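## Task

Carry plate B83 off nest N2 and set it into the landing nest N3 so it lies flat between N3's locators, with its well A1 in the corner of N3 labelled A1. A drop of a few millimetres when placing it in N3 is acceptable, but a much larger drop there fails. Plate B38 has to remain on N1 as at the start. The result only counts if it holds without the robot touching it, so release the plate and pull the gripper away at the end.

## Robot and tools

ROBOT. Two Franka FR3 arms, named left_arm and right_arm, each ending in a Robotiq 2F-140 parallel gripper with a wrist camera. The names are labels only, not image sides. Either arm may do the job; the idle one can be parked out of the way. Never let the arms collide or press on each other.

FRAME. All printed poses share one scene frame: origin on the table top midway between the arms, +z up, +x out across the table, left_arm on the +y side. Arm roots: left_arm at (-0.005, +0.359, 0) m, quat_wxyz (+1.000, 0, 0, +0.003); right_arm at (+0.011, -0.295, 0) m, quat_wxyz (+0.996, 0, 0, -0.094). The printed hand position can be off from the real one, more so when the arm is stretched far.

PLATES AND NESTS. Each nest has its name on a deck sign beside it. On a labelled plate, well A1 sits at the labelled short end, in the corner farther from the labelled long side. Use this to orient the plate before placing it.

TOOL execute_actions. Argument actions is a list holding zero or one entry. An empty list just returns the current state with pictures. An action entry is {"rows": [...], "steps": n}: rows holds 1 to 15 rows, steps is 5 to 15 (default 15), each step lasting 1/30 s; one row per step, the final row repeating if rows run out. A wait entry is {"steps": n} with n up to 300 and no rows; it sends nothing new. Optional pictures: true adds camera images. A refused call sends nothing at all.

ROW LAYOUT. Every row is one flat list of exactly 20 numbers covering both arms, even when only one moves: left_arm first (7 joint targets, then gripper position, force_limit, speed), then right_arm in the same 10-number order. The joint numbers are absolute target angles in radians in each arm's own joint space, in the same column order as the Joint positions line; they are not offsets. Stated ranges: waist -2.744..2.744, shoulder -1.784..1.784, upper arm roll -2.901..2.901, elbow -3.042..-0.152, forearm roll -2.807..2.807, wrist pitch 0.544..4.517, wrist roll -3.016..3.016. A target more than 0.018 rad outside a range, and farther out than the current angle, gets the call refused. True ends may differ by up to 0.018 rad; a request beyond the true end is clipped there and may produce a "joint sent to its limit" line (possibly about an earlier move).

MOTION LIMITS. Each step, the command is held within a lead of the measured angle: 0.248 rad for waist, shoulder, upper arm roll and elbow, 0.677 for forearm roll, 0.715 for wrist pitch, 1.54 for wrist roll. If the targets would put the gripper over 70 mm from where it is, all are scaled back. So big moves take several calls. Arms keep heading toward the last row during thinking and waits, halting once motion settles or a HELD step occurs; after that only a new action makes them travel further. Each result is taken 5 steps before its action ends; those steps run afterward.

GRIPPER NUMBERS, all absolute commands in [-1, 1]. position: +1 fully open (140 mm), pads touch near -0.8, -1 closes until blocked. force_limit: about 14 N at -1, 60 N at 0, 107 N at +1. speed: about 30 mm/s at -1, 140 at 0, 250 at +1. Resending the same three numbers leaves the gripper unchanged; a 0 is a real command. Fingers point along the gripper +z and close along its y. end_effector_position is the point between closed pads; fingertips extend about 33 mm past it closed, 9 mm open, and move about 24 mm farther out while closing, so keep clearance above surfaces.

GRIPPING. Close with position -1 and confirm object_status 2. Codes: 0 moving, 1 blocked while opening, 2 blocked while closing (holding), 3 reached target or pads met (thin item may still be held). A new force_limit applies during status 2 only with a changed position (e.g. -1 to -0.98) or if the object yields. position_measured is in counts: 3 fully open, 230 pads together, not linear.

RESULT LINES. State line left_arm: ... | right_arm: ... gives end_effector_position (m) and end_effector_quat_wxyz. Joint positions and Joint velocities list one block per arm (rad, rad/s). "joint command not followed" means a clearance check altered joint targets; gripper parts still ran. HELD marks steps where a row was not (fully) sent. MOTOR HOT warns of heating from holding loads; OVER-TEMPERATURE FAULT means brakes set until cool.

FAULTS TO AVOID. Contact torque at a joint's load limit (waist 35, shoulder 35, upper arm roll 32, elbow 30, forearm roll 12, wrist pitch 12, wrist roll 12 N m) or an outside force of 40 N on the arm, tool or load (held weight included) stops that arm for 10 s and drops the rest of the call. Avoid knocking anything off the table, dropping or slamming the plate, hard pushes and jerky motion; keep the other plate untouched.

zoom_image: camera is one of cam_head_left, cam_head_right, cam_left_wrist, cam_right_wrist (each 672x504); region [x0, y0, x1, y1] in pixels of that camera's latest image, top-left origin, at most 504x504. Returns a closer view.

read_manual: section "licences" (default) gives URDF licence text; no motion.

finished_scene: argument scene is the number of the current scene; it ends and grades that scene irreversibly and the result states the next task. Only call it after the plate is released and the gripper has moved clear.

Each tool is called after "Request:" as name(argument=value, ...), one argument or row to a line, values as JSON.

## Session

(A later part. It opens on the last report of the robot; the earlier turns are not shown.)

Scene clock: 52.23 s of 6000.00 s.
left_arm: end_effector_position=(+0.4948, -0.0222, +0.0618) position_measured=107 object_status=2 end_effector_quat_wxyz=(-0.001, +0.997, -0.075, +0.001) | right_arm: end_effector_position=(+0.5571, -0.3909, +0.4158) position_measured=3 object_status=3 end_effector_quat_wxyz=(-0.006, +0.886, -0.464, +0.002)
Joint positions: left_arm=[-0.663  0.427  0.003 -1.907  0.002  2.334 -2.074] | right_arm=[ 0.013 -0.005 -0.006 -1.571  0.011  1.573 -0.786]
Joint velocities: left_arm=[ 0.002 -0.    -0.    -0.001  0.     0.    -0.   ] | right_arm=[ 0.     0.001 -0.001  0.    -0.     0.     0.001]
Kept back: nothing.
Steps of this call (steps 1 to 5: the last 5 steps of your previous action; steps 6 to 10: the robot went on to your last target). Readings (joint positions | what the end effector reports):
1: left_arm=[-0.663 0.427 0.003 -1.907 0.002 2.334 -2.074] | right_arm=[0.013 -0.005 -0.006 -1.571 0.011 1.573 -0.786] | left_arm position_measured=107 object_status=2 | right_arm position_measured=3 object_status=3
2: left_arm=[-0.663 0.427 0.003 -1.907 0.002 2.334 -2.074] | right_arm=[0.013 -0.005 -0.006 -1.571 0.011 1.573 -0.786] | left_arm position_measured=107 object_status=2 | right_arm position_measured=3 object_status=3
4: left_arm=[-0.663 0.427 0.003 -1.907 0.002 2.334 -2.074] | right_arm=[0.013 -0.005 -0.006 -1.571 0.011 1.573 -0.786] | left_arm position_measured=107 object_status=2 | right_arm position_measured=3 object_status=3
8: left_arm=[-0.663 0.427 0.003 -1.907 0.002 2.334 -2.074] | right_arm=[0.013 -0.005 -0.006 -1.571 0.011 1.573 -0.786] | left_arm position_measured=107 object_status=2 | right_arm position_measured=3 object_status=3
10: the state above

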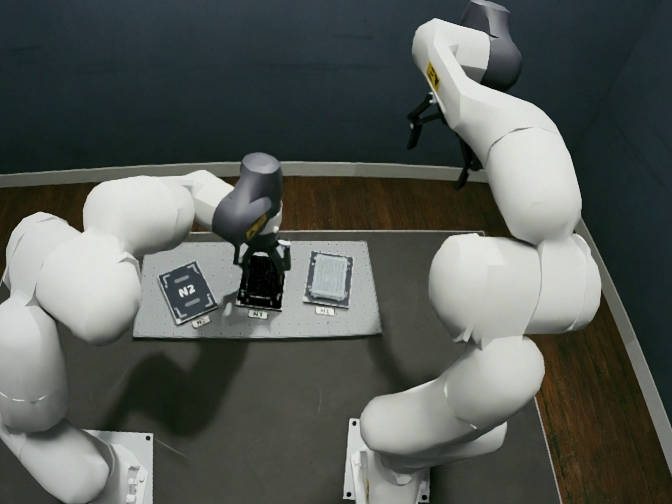

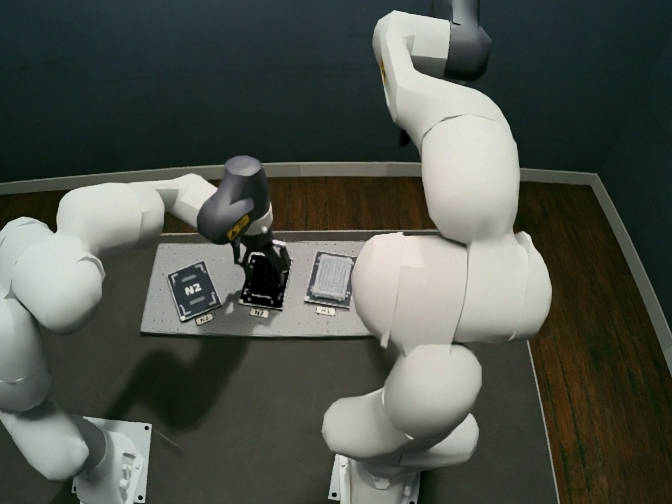

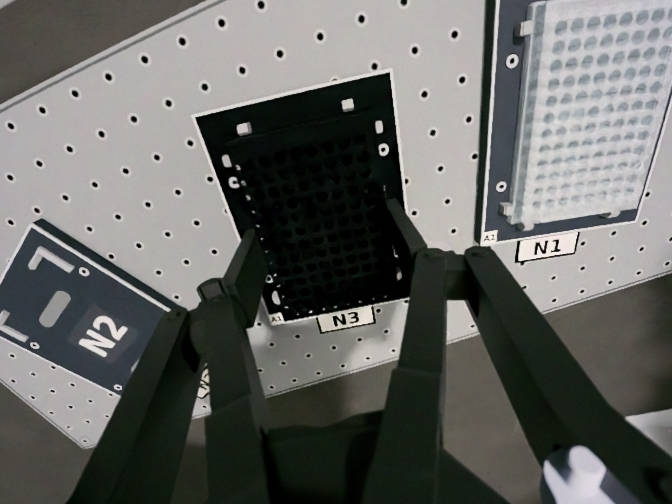

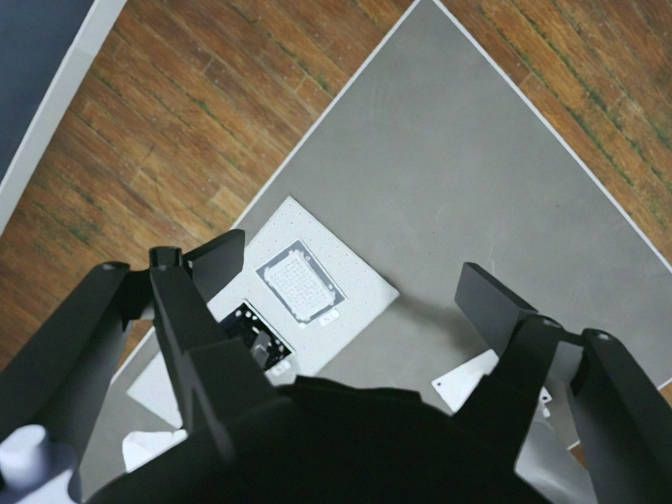

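Request:
execute_actions(
  actions=[
    {"rows":[[-0.667,0.426,0,-1.907,0,2.333,-2.071,-1,-0.2,-0.6,0.013,-0.005,-0.006,-1.571,0.011,1.573,-0.786,1,0,0],[-0.668,0.426,0,-1.907,0,2.333,-2.071,-1,-0.2,-0.6,0.013,-0.005,-0.006,-1.571,0.011,1.573,-0.786,1,0,0],[-0.6685,0.426,0,-1.907,0,2.333,-2.071,-1,-0.2,-0.6,0.013,-0.005,-0.006,-1.571,0.011,1.573,-0.786,1,0,0],[-0.669,0.426,0,-1.907,0,2.333,-2.071,-1,-0.2,-0.6,0.013,-0.005,-0.006,-1.571,0.011,1.573,-0.786,1,0,0]],"steps":12},
  ],
  pictures=false,
)

Request:
execute_actions(
  actions=[
    {"steps":8},
  ],
  pictures=true,
)

Request:
zoom_image(
  camera="cam_left_wrist",
  region=[190,60,430,340],
)

Scene clock: 52.70 s of 6000.00 s.
left_arm: end_effector_position=(+0.4947, -0.0223, +0.0618) position_measured=107 object_status=2 end_effector_quat_wxyz=(-0.001, +0.997, -0.075, +0.001) | right_arm: end_effector_position=(+0.5571, -0.3909, +0.4158) position_measured=3 object_status=3 end_effector_quat_wxyz=(-0.006, +0.886, -0.464, +0.002)
Joint positions: left_arm=[-0.663  0.427  0.003 -1.907  0.002  2.334 -2.074] | right_arm=[ 0.013 -0.005 -0.006 -1.571  0.011  1.573 -0.786]
Joint velocities: left_arm=[ 0.    -0.001  0.001  0.     0.001  0.     0.001] | right_arm=[-0.    -0.    -0.     0.001 -0.001 -0.     0.001]
Steps of this call (steps 1 to 7: the robot went on to your last target; steps 8 to 14: the first 7 steps of this action). Readings (joint positions | what the end effector reports):
8: left_arm=[-0.663 0.427 0.003 -1.907 0.002 2.334 -2.074] | right_arm=[0.013 -0.005 -0.006 -1.571 0.011 1.573 -0.786] | left_arm position_measured=107 object_status=2 | right_arm position_measured=3 object_status=3
9: left_arm=[-0.663 0.427 0.003 -1.907 0.002 2.334 -2.074] | right_arm=[0.013 -0.005 -0.006 -1.571 0.011 1.573 -0.786] | left_arm position_measured=107 object_status=2 | right_arm position_measured=3 object_status=3
11: left_arm=[-0.663 0.427 0.003 -1.907 0.002 2.334 -2.074] | right_arm=[0.013 -0.005 -0.006 -1.571 0.011 1.573 -0.786] | left_arm position_measured=107 object_status=2 | right_arm position_measured=3 object_status=3
14: the state above

Scene clock: 52.97 s of 6000.00 s.
left_arm: end_effector_position=(+0.4947, -0.0223, +0.0619) position_measured=107 object_status=2 end_effector_quat_wxyz=(-0.001, +0.997, -0.075, +0.001) | right_arm: end_effector_position=(+0.5571, -0.3909, +0.4158) position_measured=3 object_status=3 end_effector_quat_wxyz=(-0.006, +0.886, -0.464, +0.002)
Joint positions: left_arm=[-0.663  0.427  0.004 -1.907  0.002  2.334 -2.074] | right_arm=[ 0.013 -0.005 -0.006 -1.571  0.011  1.573 -0.786]
Joint velocities: left_arm=[ 0.002  0.     0.     0.001  0.001  0.    -0.001] | right_arm=[ 0.001  0.     0.    -0.    -0.001  0.001 -0.   ]
Kept back: nothing.
Steps of this call (steps 1 to 5: the last 5 steps of your previous action; steps 6 to 8: the robot went on to your last target). Readings (joint positions | what the end effector reports):
1: left_arm=[-0.663 0.427 0.004 -1.907 0.002 2.334 -2.074] | right_arm=[0.013 -0.005 -0.006 -1.571 0.011 1.573 -0.786] | left_arm position_measured=107 object_status=2 | right_arm position_measured=3 object_status=3
2: left_arm=[-0.663 0.427 0.004 -1.907 0.002 2.334 -2.074] | right_arm=[0.013 -0.005 -0.006 -1.571 0.011 1.573 -0.786] | left_arm position_measured=107 object_status=2 | right_arm position_measured=3 object_status=3
4: left_arm=[-0.663 0.427 0.004 -1.907 0.002 2.334 -2.074] | right_arm=[0.013 -0.005 -0.006 -1.571 0.011 1.573 -0.786] | left_arm position_measured=107 object_status=2 | right_arm position_measured=3 object_status=3
8: the state above

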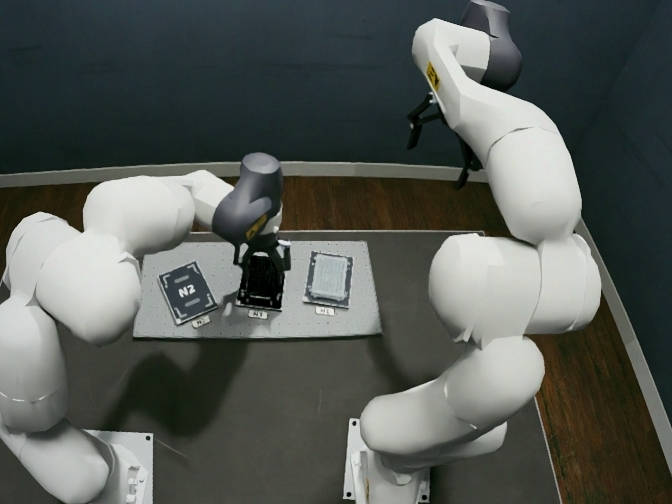

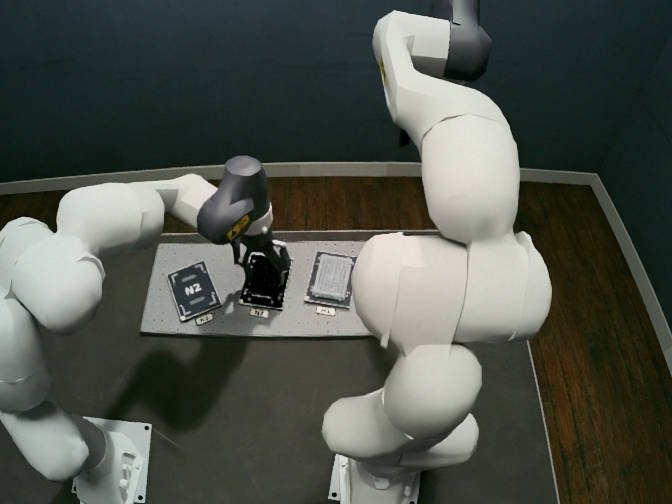

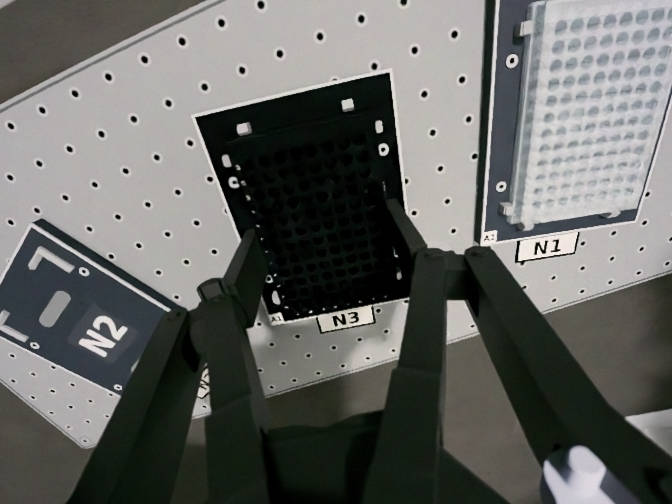

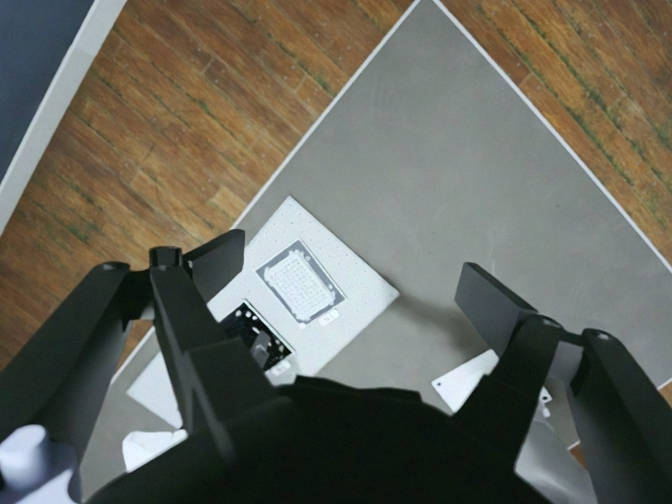

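Region (190, 60, 430, 340) of cam_left_wrist's 672x504 image, scaled by 1.800, with more detail than that image has; it fills the left 432 columns of this view, and the rest is white.

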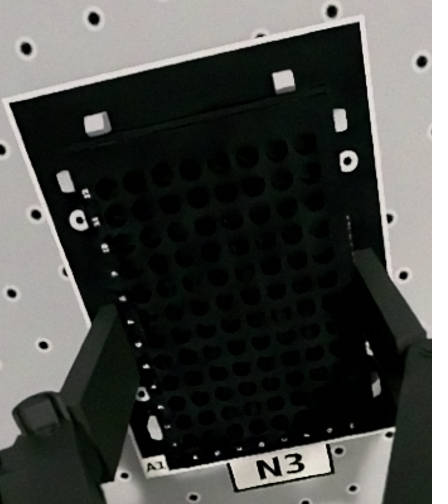

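Request:
execute_actions(
  actions=[
    {"rows":[[-0.664,0.425,0,-1.906,0,2.331,-2.071,-1,-0.2,-0.6,0.013,-0.005,-0.006,-1.571,0.011,1.573,-0.786,1,0,0],[-0.663,0.423,0,-1.905,0,2.329,-2.071,-1,-0.2,-0.6,0.013,-0.005,-0.006,-1.571,0.011,1.573,-0.786,1,0,0],[-0.663,0.422,0,-1.905,0,2.327,-2.071,-1,-0.2,-0.6,0.013,-0.005,-0.006,-1.571,0.011,1.573,-0.786,1,0,0],[-0.663,0.421,0,-1.904,0,2.326,-2.071,-1,-0.2,-0.6,0.013,-0.005,-0.006,-1.571,0.011,1.573,-0.786,1,0,0],[-0.663,0.421,0,-1.904,0,2.326,-2.071,-1,-0.2,-0.6,0.013,-0.005,-0.006,-1.571,0.011,1.573,-0.786,1,0,0],[-0.663,0.421,0,-1.904,0,2.326,-2.071,-1,-0.2,-0.6,0.013,-0.005,-0.006,-1.571,0.011,1.573,-0.786,1,0,0],[-0.662,0.421,0,-1.904,0,2.326,-2.071,-1,-0.2,-0.6,0.013,-0.005,-0.006,-1.571,0.011,1.573,-0.786,1,0,0],[-0.661,0.421,0,-1.904,0,2.326,-2.071,-1,-0.2,-0.6,0.013,-0.005,-0.006,-1.571,0.011,1.573,-0.786,1,0,0],[-0.660,0.421,0,-1.904,0,2.326,-2.071,-1,-0.2,-0.6,0.013,-0.005,-0.006,-1.571,0.011,1.573,-0.786,1,0,0],[-0.659,0.421,0,-1.904,0,2.326,-2.071,-1,-0.2,-0.6,0.013,-0.005,-0.006,-1.571,0.011,1.573,-0.786,1,0,0]],"steps":15},
  ],
  pictures=false,
)

Request:
execute_actions(
  actions=[
    {"steps":10},
  ],
  pictures=true,
)

Request:
zoom_image(
  camera="cam_left_wrist",
  region=[190,60,430,340],
)

Scene clock: 54.67 s of 6000.00 s.
left_arm: end_effector_position=(+0.4945, -0.0233, +0.0648) position_measured=107 object_status=2 end_effector_quat_wxyz=(-0.001, +0.997, -0.076, +0.001) | right_arm: end_effector_position=(+0.5571, -0.3909, +0.4158) position_measured=3 object_status=3 end_effector_quat_wxyz=(-0.006, +0.886, -0.464, +0.002)
Joint positions: left_arm=[-0.662  0.423  0.001 -1.906  0.002  2.33  -2.074] | right_arm=[ 0.013 -0.005 -0.006 -1.571  0.011  1.573 -0.786]
Joint velocities: left_arm=[ 0.013 -0.003 -0.005  0.001 -0.    -0.004 -0.001] | right_arm=[ 0.    -0.001 -0.002  0.    -0.001  0.     0.001]
Steps of this call (steps 1 to 15: the robot went on to your last target; steps 16 to 41: nothing new was sent; steps 42 to 51: the first 10 steps of this action). Readings (joint positions | what the end effector reports):
42: left_arm=[-0.663 0.427 0.004 -1.907 0.002 2.334 -2.074] | right_arm=[0.013 -0.005 -0.006 -1.571 0.011 1.573 -0.786] | left_arm position_measured=107 object_status=2 | right_arm position_measured=3 object_status=3
43: left_arm=[-0.663 0.427 0.004 -1.907 0.002 2.333 -2.074] | right_arm=[0.013 -0.005 -0.006 -1.571 0.011 1.573 -0.786] | left_arm position_measured=107 object_status=2 | right_arm position_measured=3 object_status=3
45: left_arm=[-0.663 0.425 0.003 -1.907 0.002 2.332 -2.074] | right_arm=[0.013 -0.005 -0.006 -1.571 0.011 1.573 -0.786] | left_arm position_measured=107 object_status=2 | right_arm position_measured=3 object_status=3
49: left_arm=[-0.663 0.423 0.002 -1.906 0.002 2.330 -2.074] | right_arm=[0.013 -0.005 -0.006 -1.571 0.011 1.573 -0.786] | left_arm position_measured=107 object_status=2 | right_arm position_measured=3 object_status=3
51: the state above

Scene clock: 55.00 s of 6000.00 s.
left_arm: end_effector_position=(+0.4950, -0.0222, +0.0648) position_measured=107 object_status=2 end_effector_quat_wxyz=(-0.001, +0.997, -0.075, +0.001) | right_arm: end_effector_position=(+0.5571, -0.3909, +0.4158) position_measured=3 object_status=3 end_effector_quat_wxyz=(-0.006, +0.886, -0.464, +0.002)
Joint positions: left_arm=[-0.66   0.423  0.001 -1.906  0.002  2.329 -2.074] | right_arm=[ 0.013 -0.005 -0.006 -1.571  0.011  1.573 -0.786]
Joint velocities: left_arm=[ 0.001  0.001 -0.001  0.001  0.001 -0.002 -0.003] | right_arm=[-0.001  0.     0.001 -0.001  0.001  0.    -0.001]
Kept back: nothing.
Steps of this call (steps 1 to 5: the last 5 steps of your previous action; steps 6 to 10: the robot went on to your last target). Readings (joint positions | what the end effector reports):
1: left_arm=[-0.662 0.423 0.001 -1.906 0.002 2.330 -2.074] | right_arm=[0.013 -0.005 -0.006 -1.571 0.011 1.573 -0.786] | left_arm position_measured=107 object_status=2 | right_arm position_measured=3 object_status=3
2: left_arm=[-0.661 0.423 0.001 -1.906 0.002 2.330 -2.074] | right_arm=[0.013 -0.005 -0.006 -1.571 0.011 1.573 -0.786] | left_arm position_measured=107 object_status=2 | right_arm position_measured=3 object_status=3
4: left_arm=[-0.661 0.423 0.001 -1.906 0.002 2.329 -2.074] | right_arm=[0.013 -0.005 -0.006 -1.571 0.011 1.573 -0.786] | left_arm position_measured=107 object_status=2 | right_arm position_measured=3 object_status=3
8: left_arm=[-0.660 0.423 0.001 -1.906 0.002 2.329 -2.074] | right_arm=[0.013 -0.005 -0.006 -1.571 0.011 1.573 -0.786] | left_arm position_measured=107 object_status=2 | right_arm position_measured=3 object_status=3
10: the state above

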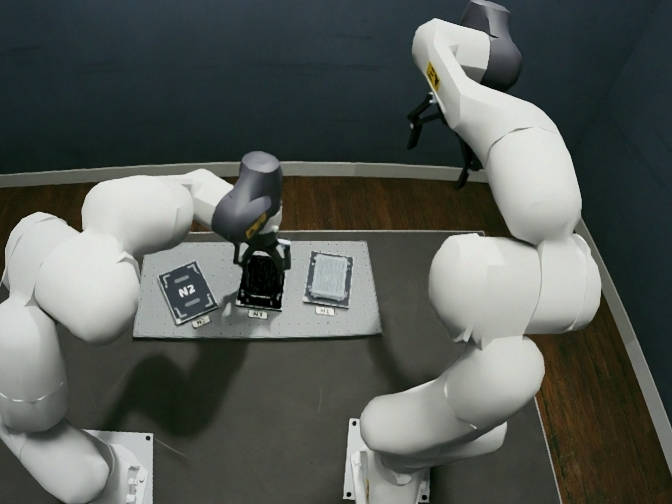

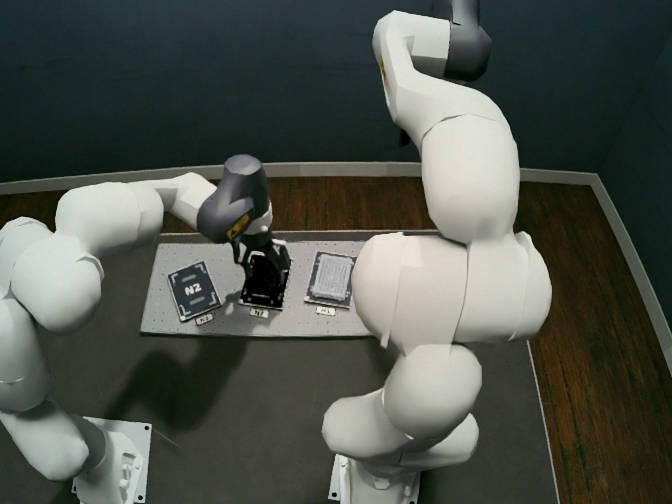

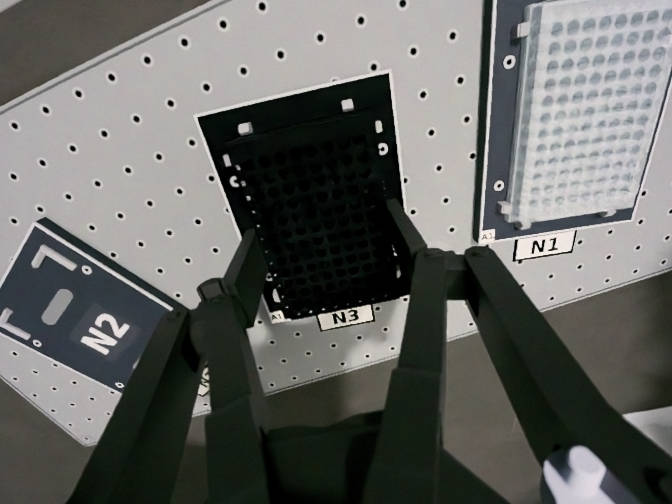

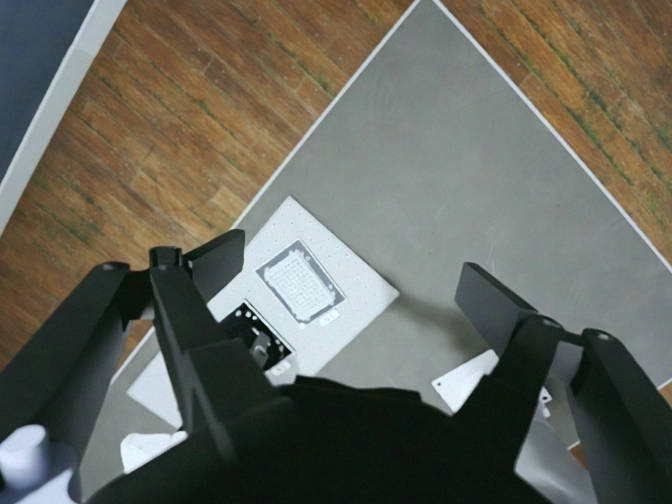

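Region (190, 60, 430, 340) of cam_left_wrist's 672x504 image, scaled by 1.800, with more detail than that image has; it fills the left 432 columns of this view, and the rest is white.

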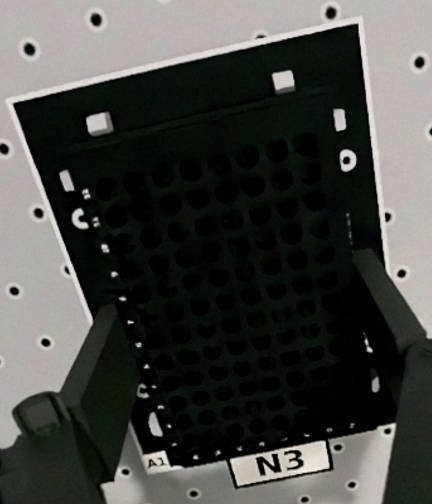

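Request:
execute_actions(
  actions=[
    {"rows":[[-0.658,0.423,0,-1.908,0,2.329,-2.071,-1,-0.2,-0.6,0.013,-0.005,-0.006,-1.571,0.011,1.573,-0.786,1,0,0],[-0.657,0.423,0,-1.909,0,2.330,-2.071,-1,-0.2,-0.6,0.013,-0.005,-0.006,-1.571,0.011,1.573,-0.786,1,0,0],[-0.6565,0.423,0,-1.910,0,2.331,-2.071,-1,-0.2,-0.6,0.013,-0.005,-0.006,-1.571,0.011,1.573,-0.786,1,0,0],[-0.656,0.424,0,-1.9105,0,2.332,-2.071,-1,-0.2,-0.6,0.013,-0.005,-0.006,-1.571,0.011,1.573,-0.786,1,0,0],[-0.6555,0.424,0,-1.911,0,2.333,-2.071,-1,-0.2,-0.6,0.013,-0.005,-0.006,-1.571,0.011,1.573,-0.786,1,0,0]],"steps":13},
  ],
  pictures=false,
)

Request:
execute_actions(
  actions=[
    {"steps":10},
  ],
  pictures=false,
)

Scene clock: 55.70 s of 6000.00 s.
left_arm: end_effector_position=(+0.4949, -0.0197, +0.0634) position_measured=107 object_status=2 end_effector_quat_wxyz=(-0.002, +0.997, -0.074, -0.001) | right_arm: end_effector_position=(+0.5571, -0.3909, +0.4158) position_measured=3 object_status=3 end_effector_quat_wxyz=(-0.006, +0.886, -0.464, +0.002)
Joint positions: left_arm=[-0.657  0.423  0.001 -1.909  0.002  2.329 -2.074] | right_arm=[ 0.013 -0.005 -0.006 -1.571  0.011  1.573 -0.786]
Joint velocities: left_arm=[ 0.005  0.001 -0.001 -0.006 -0.001  0.001 -0.001] | right_arm=[-0.001 -0.001 -0.     0.    -0.001  0.     0.002]
Steps of this call (steps 1 to 13: the robot went on to your last target; steps 14 to 21: the first 8 steps of this action). Readings (joint positions | what the end effector reports):
14: left_arm=[-0.660 0.423 0.001 -1.906 0.002 2.329 -2.074] | right_arm=[0.013 -0.005 -0.006 -1.571 0.011 1.573 -0.786] | left_arm position_measured=107 object_status=2 | right_arm position_measured=3 object_status=3
15: left_arm=[-0.660 0.423 0.001 -1.906 0.002 2.329 -2.074] | right_arm=[0.013 -0.005 -0.006 -1.571 0.011 1.573 -0.786] | left_arm position_measured=107 object_status=2 | right_arm position_measured=3 object_status=3
17: left_arm=[-0.659 0.423 0.001 -1.907 0.002 2.329 -2.074] | right_arm=[0.013 -0.005 -0.006 -1.571 0.011 1.573 -0.786] | left_arm position_measured=107 object_status=2 | right_arm position_measured=3 object_status=3
21: the state above

Scene clock: 56.03 s of 6000.00 s.
left_arm: end_effector_position=(+0.4950, -0.0196, +0.0633) position_measured=107 object_status=2 end_effector_quat_wxyz=(-0.002, +0.997, -0.073, -0.001) | right_arm: end_effector_position=(+0.5571, -0.3909, +0.4158) position_measured=3 object_status=3 end_effector_quat_wxyz=(-0.006, +0.886, -0.464, +0.002)
Joint positions: left_arm=[-0.657  0.423  0.001 -1.909  0.002  2.33  -2.074] | right_arm=[ 0.013 -0.005 -0.006 -1.571  0.011  1.573 -0.786]
Joint velocities: left_arm=[-0.001 -0.001  0.    -0.002  0.001  0.001  0.001] | right_arm=[-0.002 -0.001  0.    -0.001  0.     0.    -0.   ]
Kept back: nothing.
Steps of this call (steps 1 to 5: the last 5 steps of your previous action; steps 6 to 10: the robot went on to your last target). Readings (joint positions | what the end effector reports):
1: left_arm=[-0.657 0.423 0.001 -1.909 0.002 2.329 -2.074] | right_arm=[0.013 -0.005 -0.006 -1.571 0.011 1.573 -0.786] | left_arm position_measured=107 object_status=2 | right_arm position_measured=3 object_status=3
2: left_arm=[-0.657 0.423 0.001 -1.909 0.002 2.329 -2.074] | right_arm=[0.013 -0.005 -0.006 -1.571 0.011 1.573 -0.786] | left_arm position_measured=107 object_status=2 | right_arm position_measured=3 object_status=3
4: left_arm=[-0.657 0.423 0.001 -1.909 0.002 2.329 -2.074] | right_arm=[0.013 -0.005 -0.006 -1.571 0.011 1.573 -0.786] | left_arm position_measured=107 object_status=2 | right_arm position_measured=3 object_status=3
8: left_arm=[-0.657 0.423 0.001 -1.909 0.002 2.330 -2.074] | right_arm=[0.013 -0.005 -0.006 -1.571 0.011 1.573 -0.786] | left_arm position_measured=107 object_status=2 | right_arm position_measured=3 object_status=3
10: the state above

Request:
execute_actions(
  actions=[
    {"rows":[[-0.657,0.425,0,-1.911,0,2.336,-2.071,-1,-0.2,-0.6,0.013,-0.005,-0.006,-1.571,0.011,1.573,-0.786,1,0,0],[-0.657,0.426,0,-1.911,0,2.338,-2.071,-1,-0.2,-0.6,0.013,-0.005,-0.006,-1.571,0.011,1.573,-0.786,1,0,0],[-0.657,0.427,0,-1.911,0,2.340,-2.071,-1,-0.2,-0.6,0.013,-0.005,-0.006,-1.571,0.011,1.573,-0.786,1,0,0],[-0.657,0.428,0,-1.911,0,2.341,-2.071,-1,-0.2,-0.6,0.013,-0.005,-0.006,-1.571,0.011,1.573,-0.786,1,0,0],[-0.657,0.429,0,-1.9115,0,2.342,-2.071,-1,-0.2,-0.6,0.013,-0.005,-0.006,-1.571,0.011,1.573,-0.786,1,0,0],[-0.657,0.430,0,-1.912,0,2.343,-2.071,-1,-0.2,-0.6,0.013,-0.005,-0.006,-1.571,0.011,1.573,-0.786,1,0,0],[-0.657,0.431,0,-1.912,0,2.344,-2.071,-1,-0.2,-0.6,0.013,-0.005,-0.006,-1.571,0.011,1.573,-0.786,1,0,0],[-0.657,0.432,0,-1.9125,0,2.345,-2.071,-1,-0.2,-0.6,0.013,-0.005,-0.006,-1.571,0.011,1.573,-0.786,1,0,0],[-0.657,0.433,0,-1.913,0,2.346,-2.071,-1,-0.2,-0.6,0.013,-0.005,-0.006,-1.571,0.011,1.573,-0.786,1,0,0],[-0.657,0.434,0,-1.913,0,2.347,-2.071,-1,-0.2,-0.6,0.013,-0.005,-0.006,-1.571,0.011,1.573,-0.786,1,0,0]],"steps":15},
  ],
  pictures=false,
)

Request:
execute_actions(
  actions=[
    {"steps":10},
  ],
  pictures=true,
)

Request:
zoom_image(
  camera="cam_left_wrist",
  region=[190,60,430,340],
)

Scene clock: 57.00 s of 6000.00 s.
left_arm: end_effector_position=(+0.4955, -0.0202, +0.0594) position_measured=107 object_status=2 end_effector_quat_wxyz=(-0.001, +0.997, -0.074, +0.000) | right_arm: end_effector_position=(+0.5571, -0.3909, +0.4158) position_measured=3 object_status=3 end_effector_quat_wxyz=(-0.006, +0.886, -0.464, +0.002)
Joint positions: left_arm=[-0.657  0.43   0.001 -1.91   0.002  2.34  -2.074] | right_arm=[ 0.013 -0.005 -0.006 -1.571  0.011  1.573 -0.786]
Joint velocities: left_arm=[-0.001  0.024 -0.003 -0.002  0.     0.032  0.002] | right_arm=[ 0.    -0.001  0.001  0.002  0.002  0.001  0.   ]
Steps of this call (steps 1 to 15: the robot went on to your last target; steps 16 to 19: nothing new was sent; steps 20 to 29: the first 10 steps of this action). Readings (joint positions | what the end effector reports):
20: left_arm=[-0.657 0.423 0.001 -1.909 0.002 2.330 -2.074] | right_arm=[0.013 -0.005 -0.006 -1.571 0.011 1.573 -0.786] | left_arm position_measured=107 object_status=2 | right_arm position_measured=3 object_status=3
21: left_arm=[-0.657 0.423 0.001 -1.909 0.002 2.331 -2.074] | right_arm=[0.013 -0.005 -0.006 -1.571 0.011 1.573 -0.786] | left_arm position_measured=107 object_status=2 | right_arm position_measured=3 object_status=3
23: left_arm=[-0.657 0.425 0.001 -1.909 0.002 2.333 -2.074] | right_arm=[0.013 -0.005 -0.006 -1.571 0.011 1.573 -0.786] | left_arm position_measured=107 object_status=2 | right_arm position_measured=3 object_status=3
27: left_arm=[-0.657 0.428 0.001 -1.910 0.002 2.337 -2.074] | right_arm=[0.013 -0.005 -0.006 -1.571 0.011 1.573 -0.786] | left_arm position_measured=107 object_status=2 | right_arm position_measured=3 object_status=3
29: the state above

Scene clock: 57.33 s of 6000.00 s.
left_arm: end_effector_position=(+0.4956, -0.0204, +0.0585) position_measured=107 object_status=2 end_effector_quat_wxyz=(-0.001, +0.997, -0.074, +0.001) | right_arm: end_effector_position=(+0.5571, -0.3909, +0.4158) position_measured=3 object_status=3 end_effector_quat_wxyz=(-0.006, +0.886, -0.464, +0.002)
Joint positions: left_arm=[-0.657  0.431  0.001 -1.911  0.002  2.342 -2.074] | right_arm=[ 0.013 -0.005 -0.006 -1.571  0.011  1.573 -0.786]
Joint velocities: left_arm=[-0.001 -0.     0.001  0.    -0.     0.001  0.001] | right_arm=[-0.001  0.    -0.     0.001 -0.    -0.001 -0.002]
Kept back: nothing.
Steps of this call (steps 1 to 5: the last 5 steps of your previous action; steps 6 to 10: the robot went on to your last target). Readings (joint positions | what the end effector reports):
1: left_arm=[-0.657 0.431 0.001 -1.910 0.002 2.340 -2.074] | right_arm=[0.013 -0.005 -0.006 -1.571 0.011 1.573 -0.786] | left_arm position_measured=107 object_status=2 | right_arm position_measured=3 object_status=3
2: left_arm=[-0.657 0.431 0.001 -1.910 0.002 2.341 -2.074] | right_arm=[0.013 -0.005 -0.006 -1.571 0.011 1.573 -0.786] | left_arm position_measured=107 object_status=2 | right_arm position_measured=3 object_status=3
4: left_arm=[-0.657 0.431 0.001 -1.911 0.002 2.342 -2.074] | right_arm=[0.013 -0.005 -0.006 -1.571 0.011 1.573 -0.786] | left_arm position_measured=107 object_status=2 | right_arm position_measured=3 object_status=3
8: left_arm=[-0.657 0.431 0.001 -1.911 0.002 2.342 -2.074] | right_arm=[0.013 -0.005 -0.006 -1.571 0.011 1.573 -0.786] | left_arm position_measured=107 object_status=2 | right_arm position_measured=3 object_status=3
10: the state above

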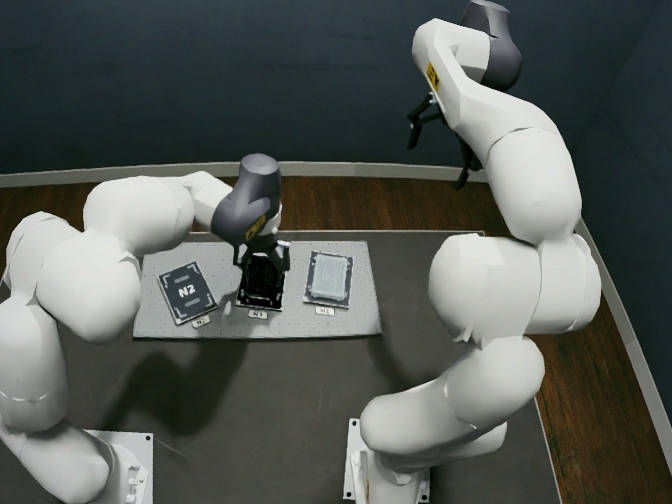

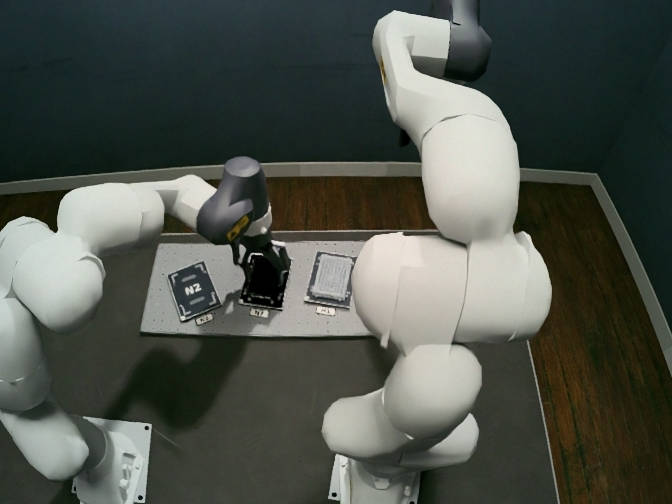

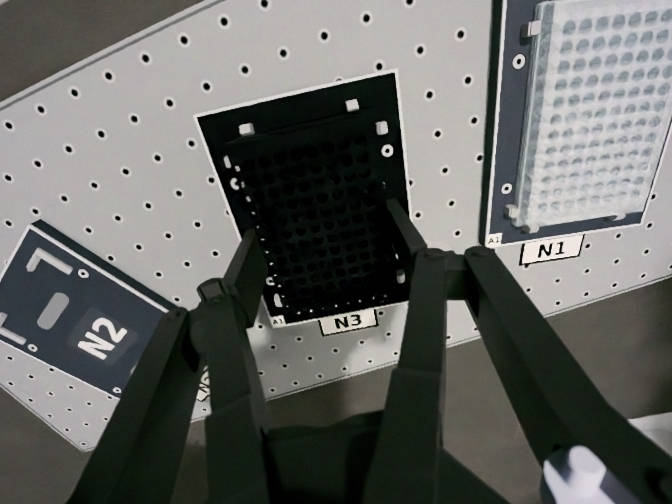

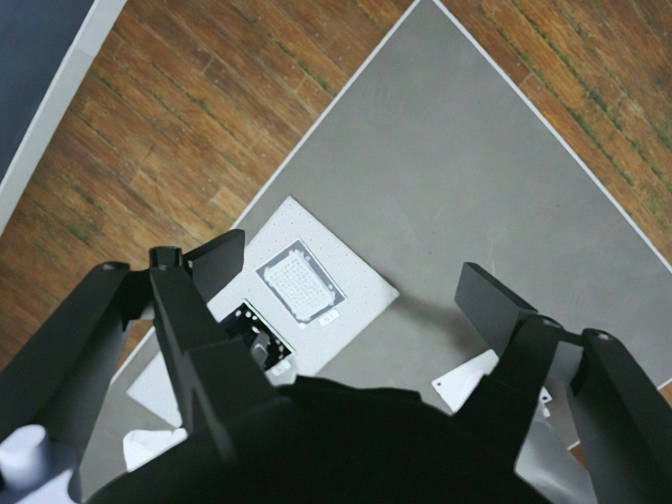

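Region (190, 60, 430, 340) of cam_left_wrist's 672x504 image, scaled by 1.800, with more detail than that image has; it fills the left 432 columns of this view, and the rest is white.

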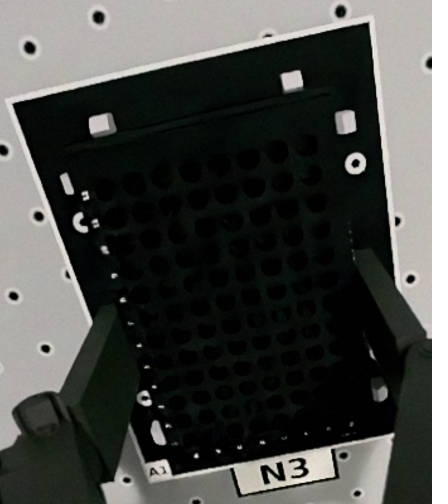

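Request:
execute_actions(
  actions=[
    {"rows":[[-0.658,0.434,0,-1.913,0,2.347,-2.071,-1,-0.2,-0.6,0.013,-0.005,-0.006,-1.571,0.011,1.573,-0.786,1,0,0],[-0.658,0.435,0,-1.9135,0,2.349,-2.071,-1,-0.2,-0.6,0.013,-0.005,-0.006,-1.571,0.011,1.573,-0.786,1,0,0],[-0.658,0.436,0,-1.914,0,2.350,-2.071,-1,-0.2,-0.6,0.013,-0.005,-0.006,-1.571,0.011,1.573,-0.786,1,0,0],[-0.658,0.437,0,-1.914,0,2.351,-2.071,-1,-0.2,-0.6,0.013,-0.005,-0.006,-1.571,0.011,1.573,-0.786,1,0,0],[-0.658,0.438,0,-1.9145,0,2.352,-2.071,-1,-0.2,-0.6,0.013,-0.005,-0.006,-1.571,0.011,1.573,-0.786,1,0,0],[-0.658,0.439,0,-1.915,0,2.353,-2.071,-1,-0.2,-0.6,0.013,-0.005,-0.006,-1.571,0.011,1.573,-0.786,1,0,0],[-0.658,0.440,0,-1.915,0,2.354,-2.071,-1,-0.2,-0.6,0.013,-0.005,-0.006,-1.571,0.011,1.573,-0.786,1,0,0],[-0.658,0.441,0,-1.9155,0,2.355,-2.071,-1,-0.2,-0.6,0.013,-0.005,-0.006,-1.571,0.011,1.573,-0.786,1,0,0],[-0.658,0.442,0,-1.916,0,2.356,-2.071,-1,-0.2,-0.6,0.013,-0.005,-0.006,-1.571,0.011,1.573,-0.786,1,0,0],[-0.658,0.442,0,-1.916,0,2.357,-2.071,-1,-0.2,-0.6,0.013,-0.005,-0.006,-1.571,0.011,1.573,-0.786,1,0,0]],"steps":15},
  ],
  pictures=false,
)

Request:
execute_actions(
  actions=[
    {"steps":10},
  ],
  pictures=false,
)

Scene clock: 58.17 s of 6000.00 s.
left_arm: end_effector_position=(+0.4949, -0.0207, +0.0541) position_measured=107 object_status=2 end_effector_quat_wxyz=(-0.001, +0.997, -0.074, +0.000) | right_arm: end_effector_position=(+0.5571, -0.3909, +0.4158) position_measured=3 object_status=3 end_effector_quat_wxyz=(-0.006, +0.886, -0.464, +0.002)
Joint positions: left_arm=[-0.657  0.438  0.    -1.913  0.002  2.35  -2.074] | right_arm=[ 0.013 -0.005 -0.006 -1.571  0.011  1.573 -0.786]
Joint velocities: left_arm=[-0.     0.026  0.    -0.006  0.     0.037  0.001] | right_arm=[ 0.    -0.001 -0.001 -0.     0.    -0.001  0.001]
Steps of this call (steps 1 to 15: the robot went on to your last target; steps 16 to 25: the first 10 steps of this action). Readings (joint positions | what the end effector reports):
16: left_arm=[-0.657 0.431 0.001 -1.911 0.002 2.343 -2.074] | right_arm=[0.013 -0.005 -0.006 -1.571 0.011 1.573 -0.786] | left_arm position_measured=107 object_status=2 | right_arm position_measured=3 object_status=3
17: left_arm=[-0.657 0.431 0.001 -1.911 0.002 2.343 -2.074] | right_arm=[0.013 -0.005 -0.006 -1.571 0.011 1.573 -0.786] | left_arm position_measured=107 object_status=2 | right_arm position_measured=3 object_status=3
19: left_arm=[-0.657 0.432 0.001 -1.911 0.002 2.344 -2.074] | right_arm=[0.013 -0.005 -0.006 -1.571 0.011 1.573 -0.786] | left_arm position_measured=107 object_status=2 | right_arm position_measured=3 object_status=3
23: left_arm=[-0.657 0.436 0.000 -1.912 0.002 2.347 -2.074] | right_arm=[0.013 -0.005 -0.006 -1.571 0.011 1.573 -0.786] | left_arm position_measured=107 object_status=2 | right_arm position_measured=3 object_status=3
25: the state above

Scene clock: 58.50 s of 6000.00 s.
left_arm: end_effector_position=(+0.4950, -0.0207, +0.0534) position_measured=107 object_status=2 end_effector_quat_wxyz=(-0.001, +0.997, -0.074, +0.000) | right_arm: end_effector_position=(+0.5571, -0.3909, +0.4158) position_measured=3 object_status=3 end_effector_quat_wxyz=(-0.006, +0.886, -0.464, +0.002)
Joint positions: left_arm=[-0.657  0.439  0.    -1.913  0.002  2.352 -2.074] | right_arm=[ 0.013 -0.005 -0.006 -1.571  0.011  1.573 -0.786]
Joint velocities: left_arm=[-0.    -0.     0.001 -0.     0.     0.001 -0.001] | right_arm=[-0.001 -0.     0.    -0.001  0.001 -0.     0.001]
Kept back: nothing.
Steps of this call (steps 1 to 5: the last 5 steps of your previous action; steps 6 to 10: the robot went on to your last target). Readings (joint positions | what the end effector reports):
1: left_arm=[-0.657 0.439 0.000 -1.913 0.002 2.351 -2.074] | right_arm=[0.013 -0.005 -0.006 -1.571 0.011 1.573 -0.786] | left_arm position_measured=107 object_status=2 | right_arm position_measured=3 object_status=3
2: left_arm=[-0.657 0.439 0.000 -1.913 0.002 2.352 -2.074] | right_arm=[0.013 -0.005 -0.006 -1.571 0.011 1.573 -0.786] | left_arm position_measured=107 object_status=2 | right_arm position_measured=3 object_status=3
4: left_arm=[-0.657 0.439 0.000 -1.913 0.002 2.352 -2.074] | right_arm=[0.013 -0.005 -0.006 -1.571 0.011 1.573 -0.786] | left_arm position_measured=107 object_status=2 | right_arm position_measured=3 object_status=3
8: left_arm=[-0.657 0.439 0.000 -1.913 0.002 2.352 -2.074] | right_arm=[0.013 -0.005 -0.006 -1.571 0.011 1.573 -0.786] | left_arm position_measured=107 object_status=2 | right_arm position_measured=3 object_status=3
10: the state above

Request:
execute_actions(
  actions=[
    {"rows":[[-0.657,0.439,0,-1.913,0,2.352,-2.073,0.5,-0.2,0,0.013,-0.005,-0.006,-1.571,0.011,1.573,-0.786,1,0,0]],"steps":12},
  ],
  pictures=true,
)

Scene clock: 58.87 s of 6000.00 s.
left_arm: end_effector_position=(+0.4950, -0.0208, +0.0535) position_measured=67 object_status=0 end_effector_quat_wxyz=(-0.001, +0.997, -0.074, +0.000) | right_arm: end_effector_position=(+0.5571, -0.3909, +0.4158) position_measured=3 object_status=3 end_effector_quat_wxyz=(-0.006, +0.886, -0.464, +0.002)
Joint positions: left_arm=[-0.657  0.439  0.    -1.913  0.002  2.352 -2.074] | right_arm=[ 0.013 -0.005 -0.006 -1.571  0.011  1.573 -0.786]
Joint velocities: left_arm=[-0.     0.     0.002 -0.     0.     0.001  0.002] | right_arm=[-0.001 -0.002  0.001  0.001  0.001 -0.001  0.   ]
Steps of this call (steps 1 to 4: the robot went on to your last target; steps 5 to 11: the first 7 steps of this action). Readings (joint positions | what the end effector reports):
5: left_arm=[-0.657 0.439 0.000 -1.913 0.002 2.352 -2.074] | right_arm=[0.013 -0.005 -0.006 -1.571 0.011 1.573 -0.786] | left_arm position_measured=107 object_status=0 | right_arm position_measured=3 object_status=3
6: left_arm=[-0.657 0.439 0.000 -1.913 0.002 2.352 -2.074] | right_arm=[0.013 -0.005 -0.006 -1.571 0.011 1.573 -0.786] | left_arm position_measured=107 object_status=0 | right_arm position_measured=3 object_status=3
8: left_arm=[-0.657 0.439 0.000 -1.913 0.002 2.352 -2.074] | right_arm=[0.013 -0.005 -0.006 -1.571 0.011 1.573 -0.786] | left_arm position_measured=86 object_status=0 | right_arm position_measured=3 object_status=3
11: the state above

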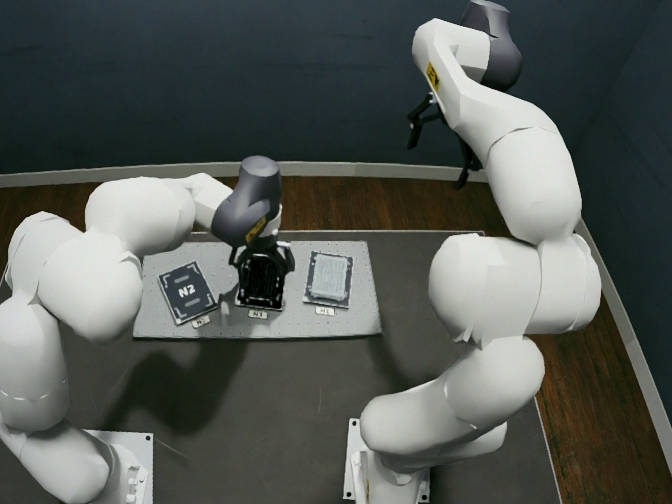

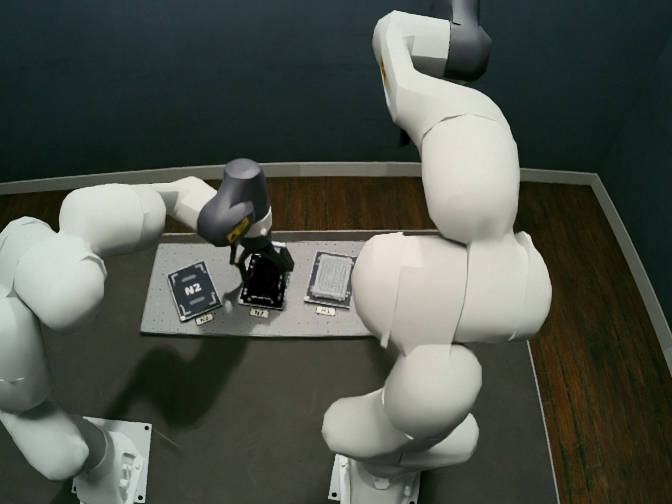

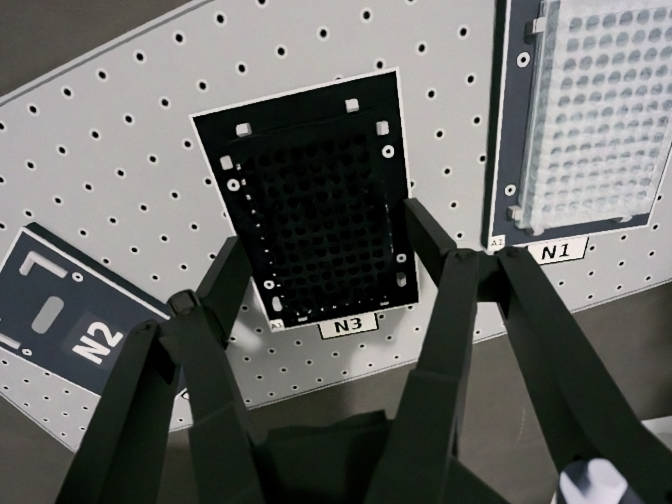

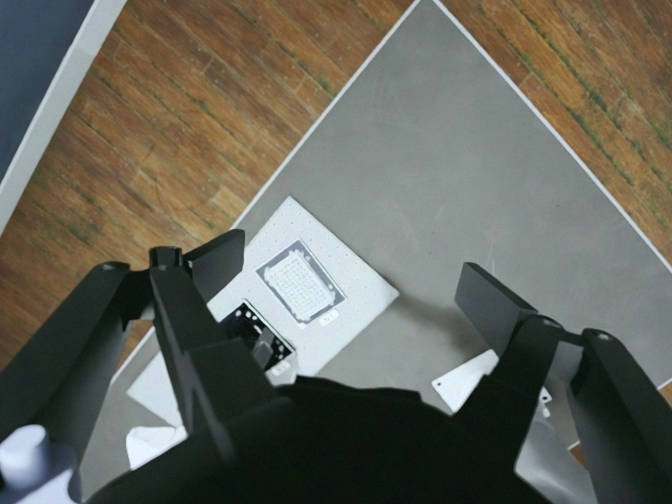

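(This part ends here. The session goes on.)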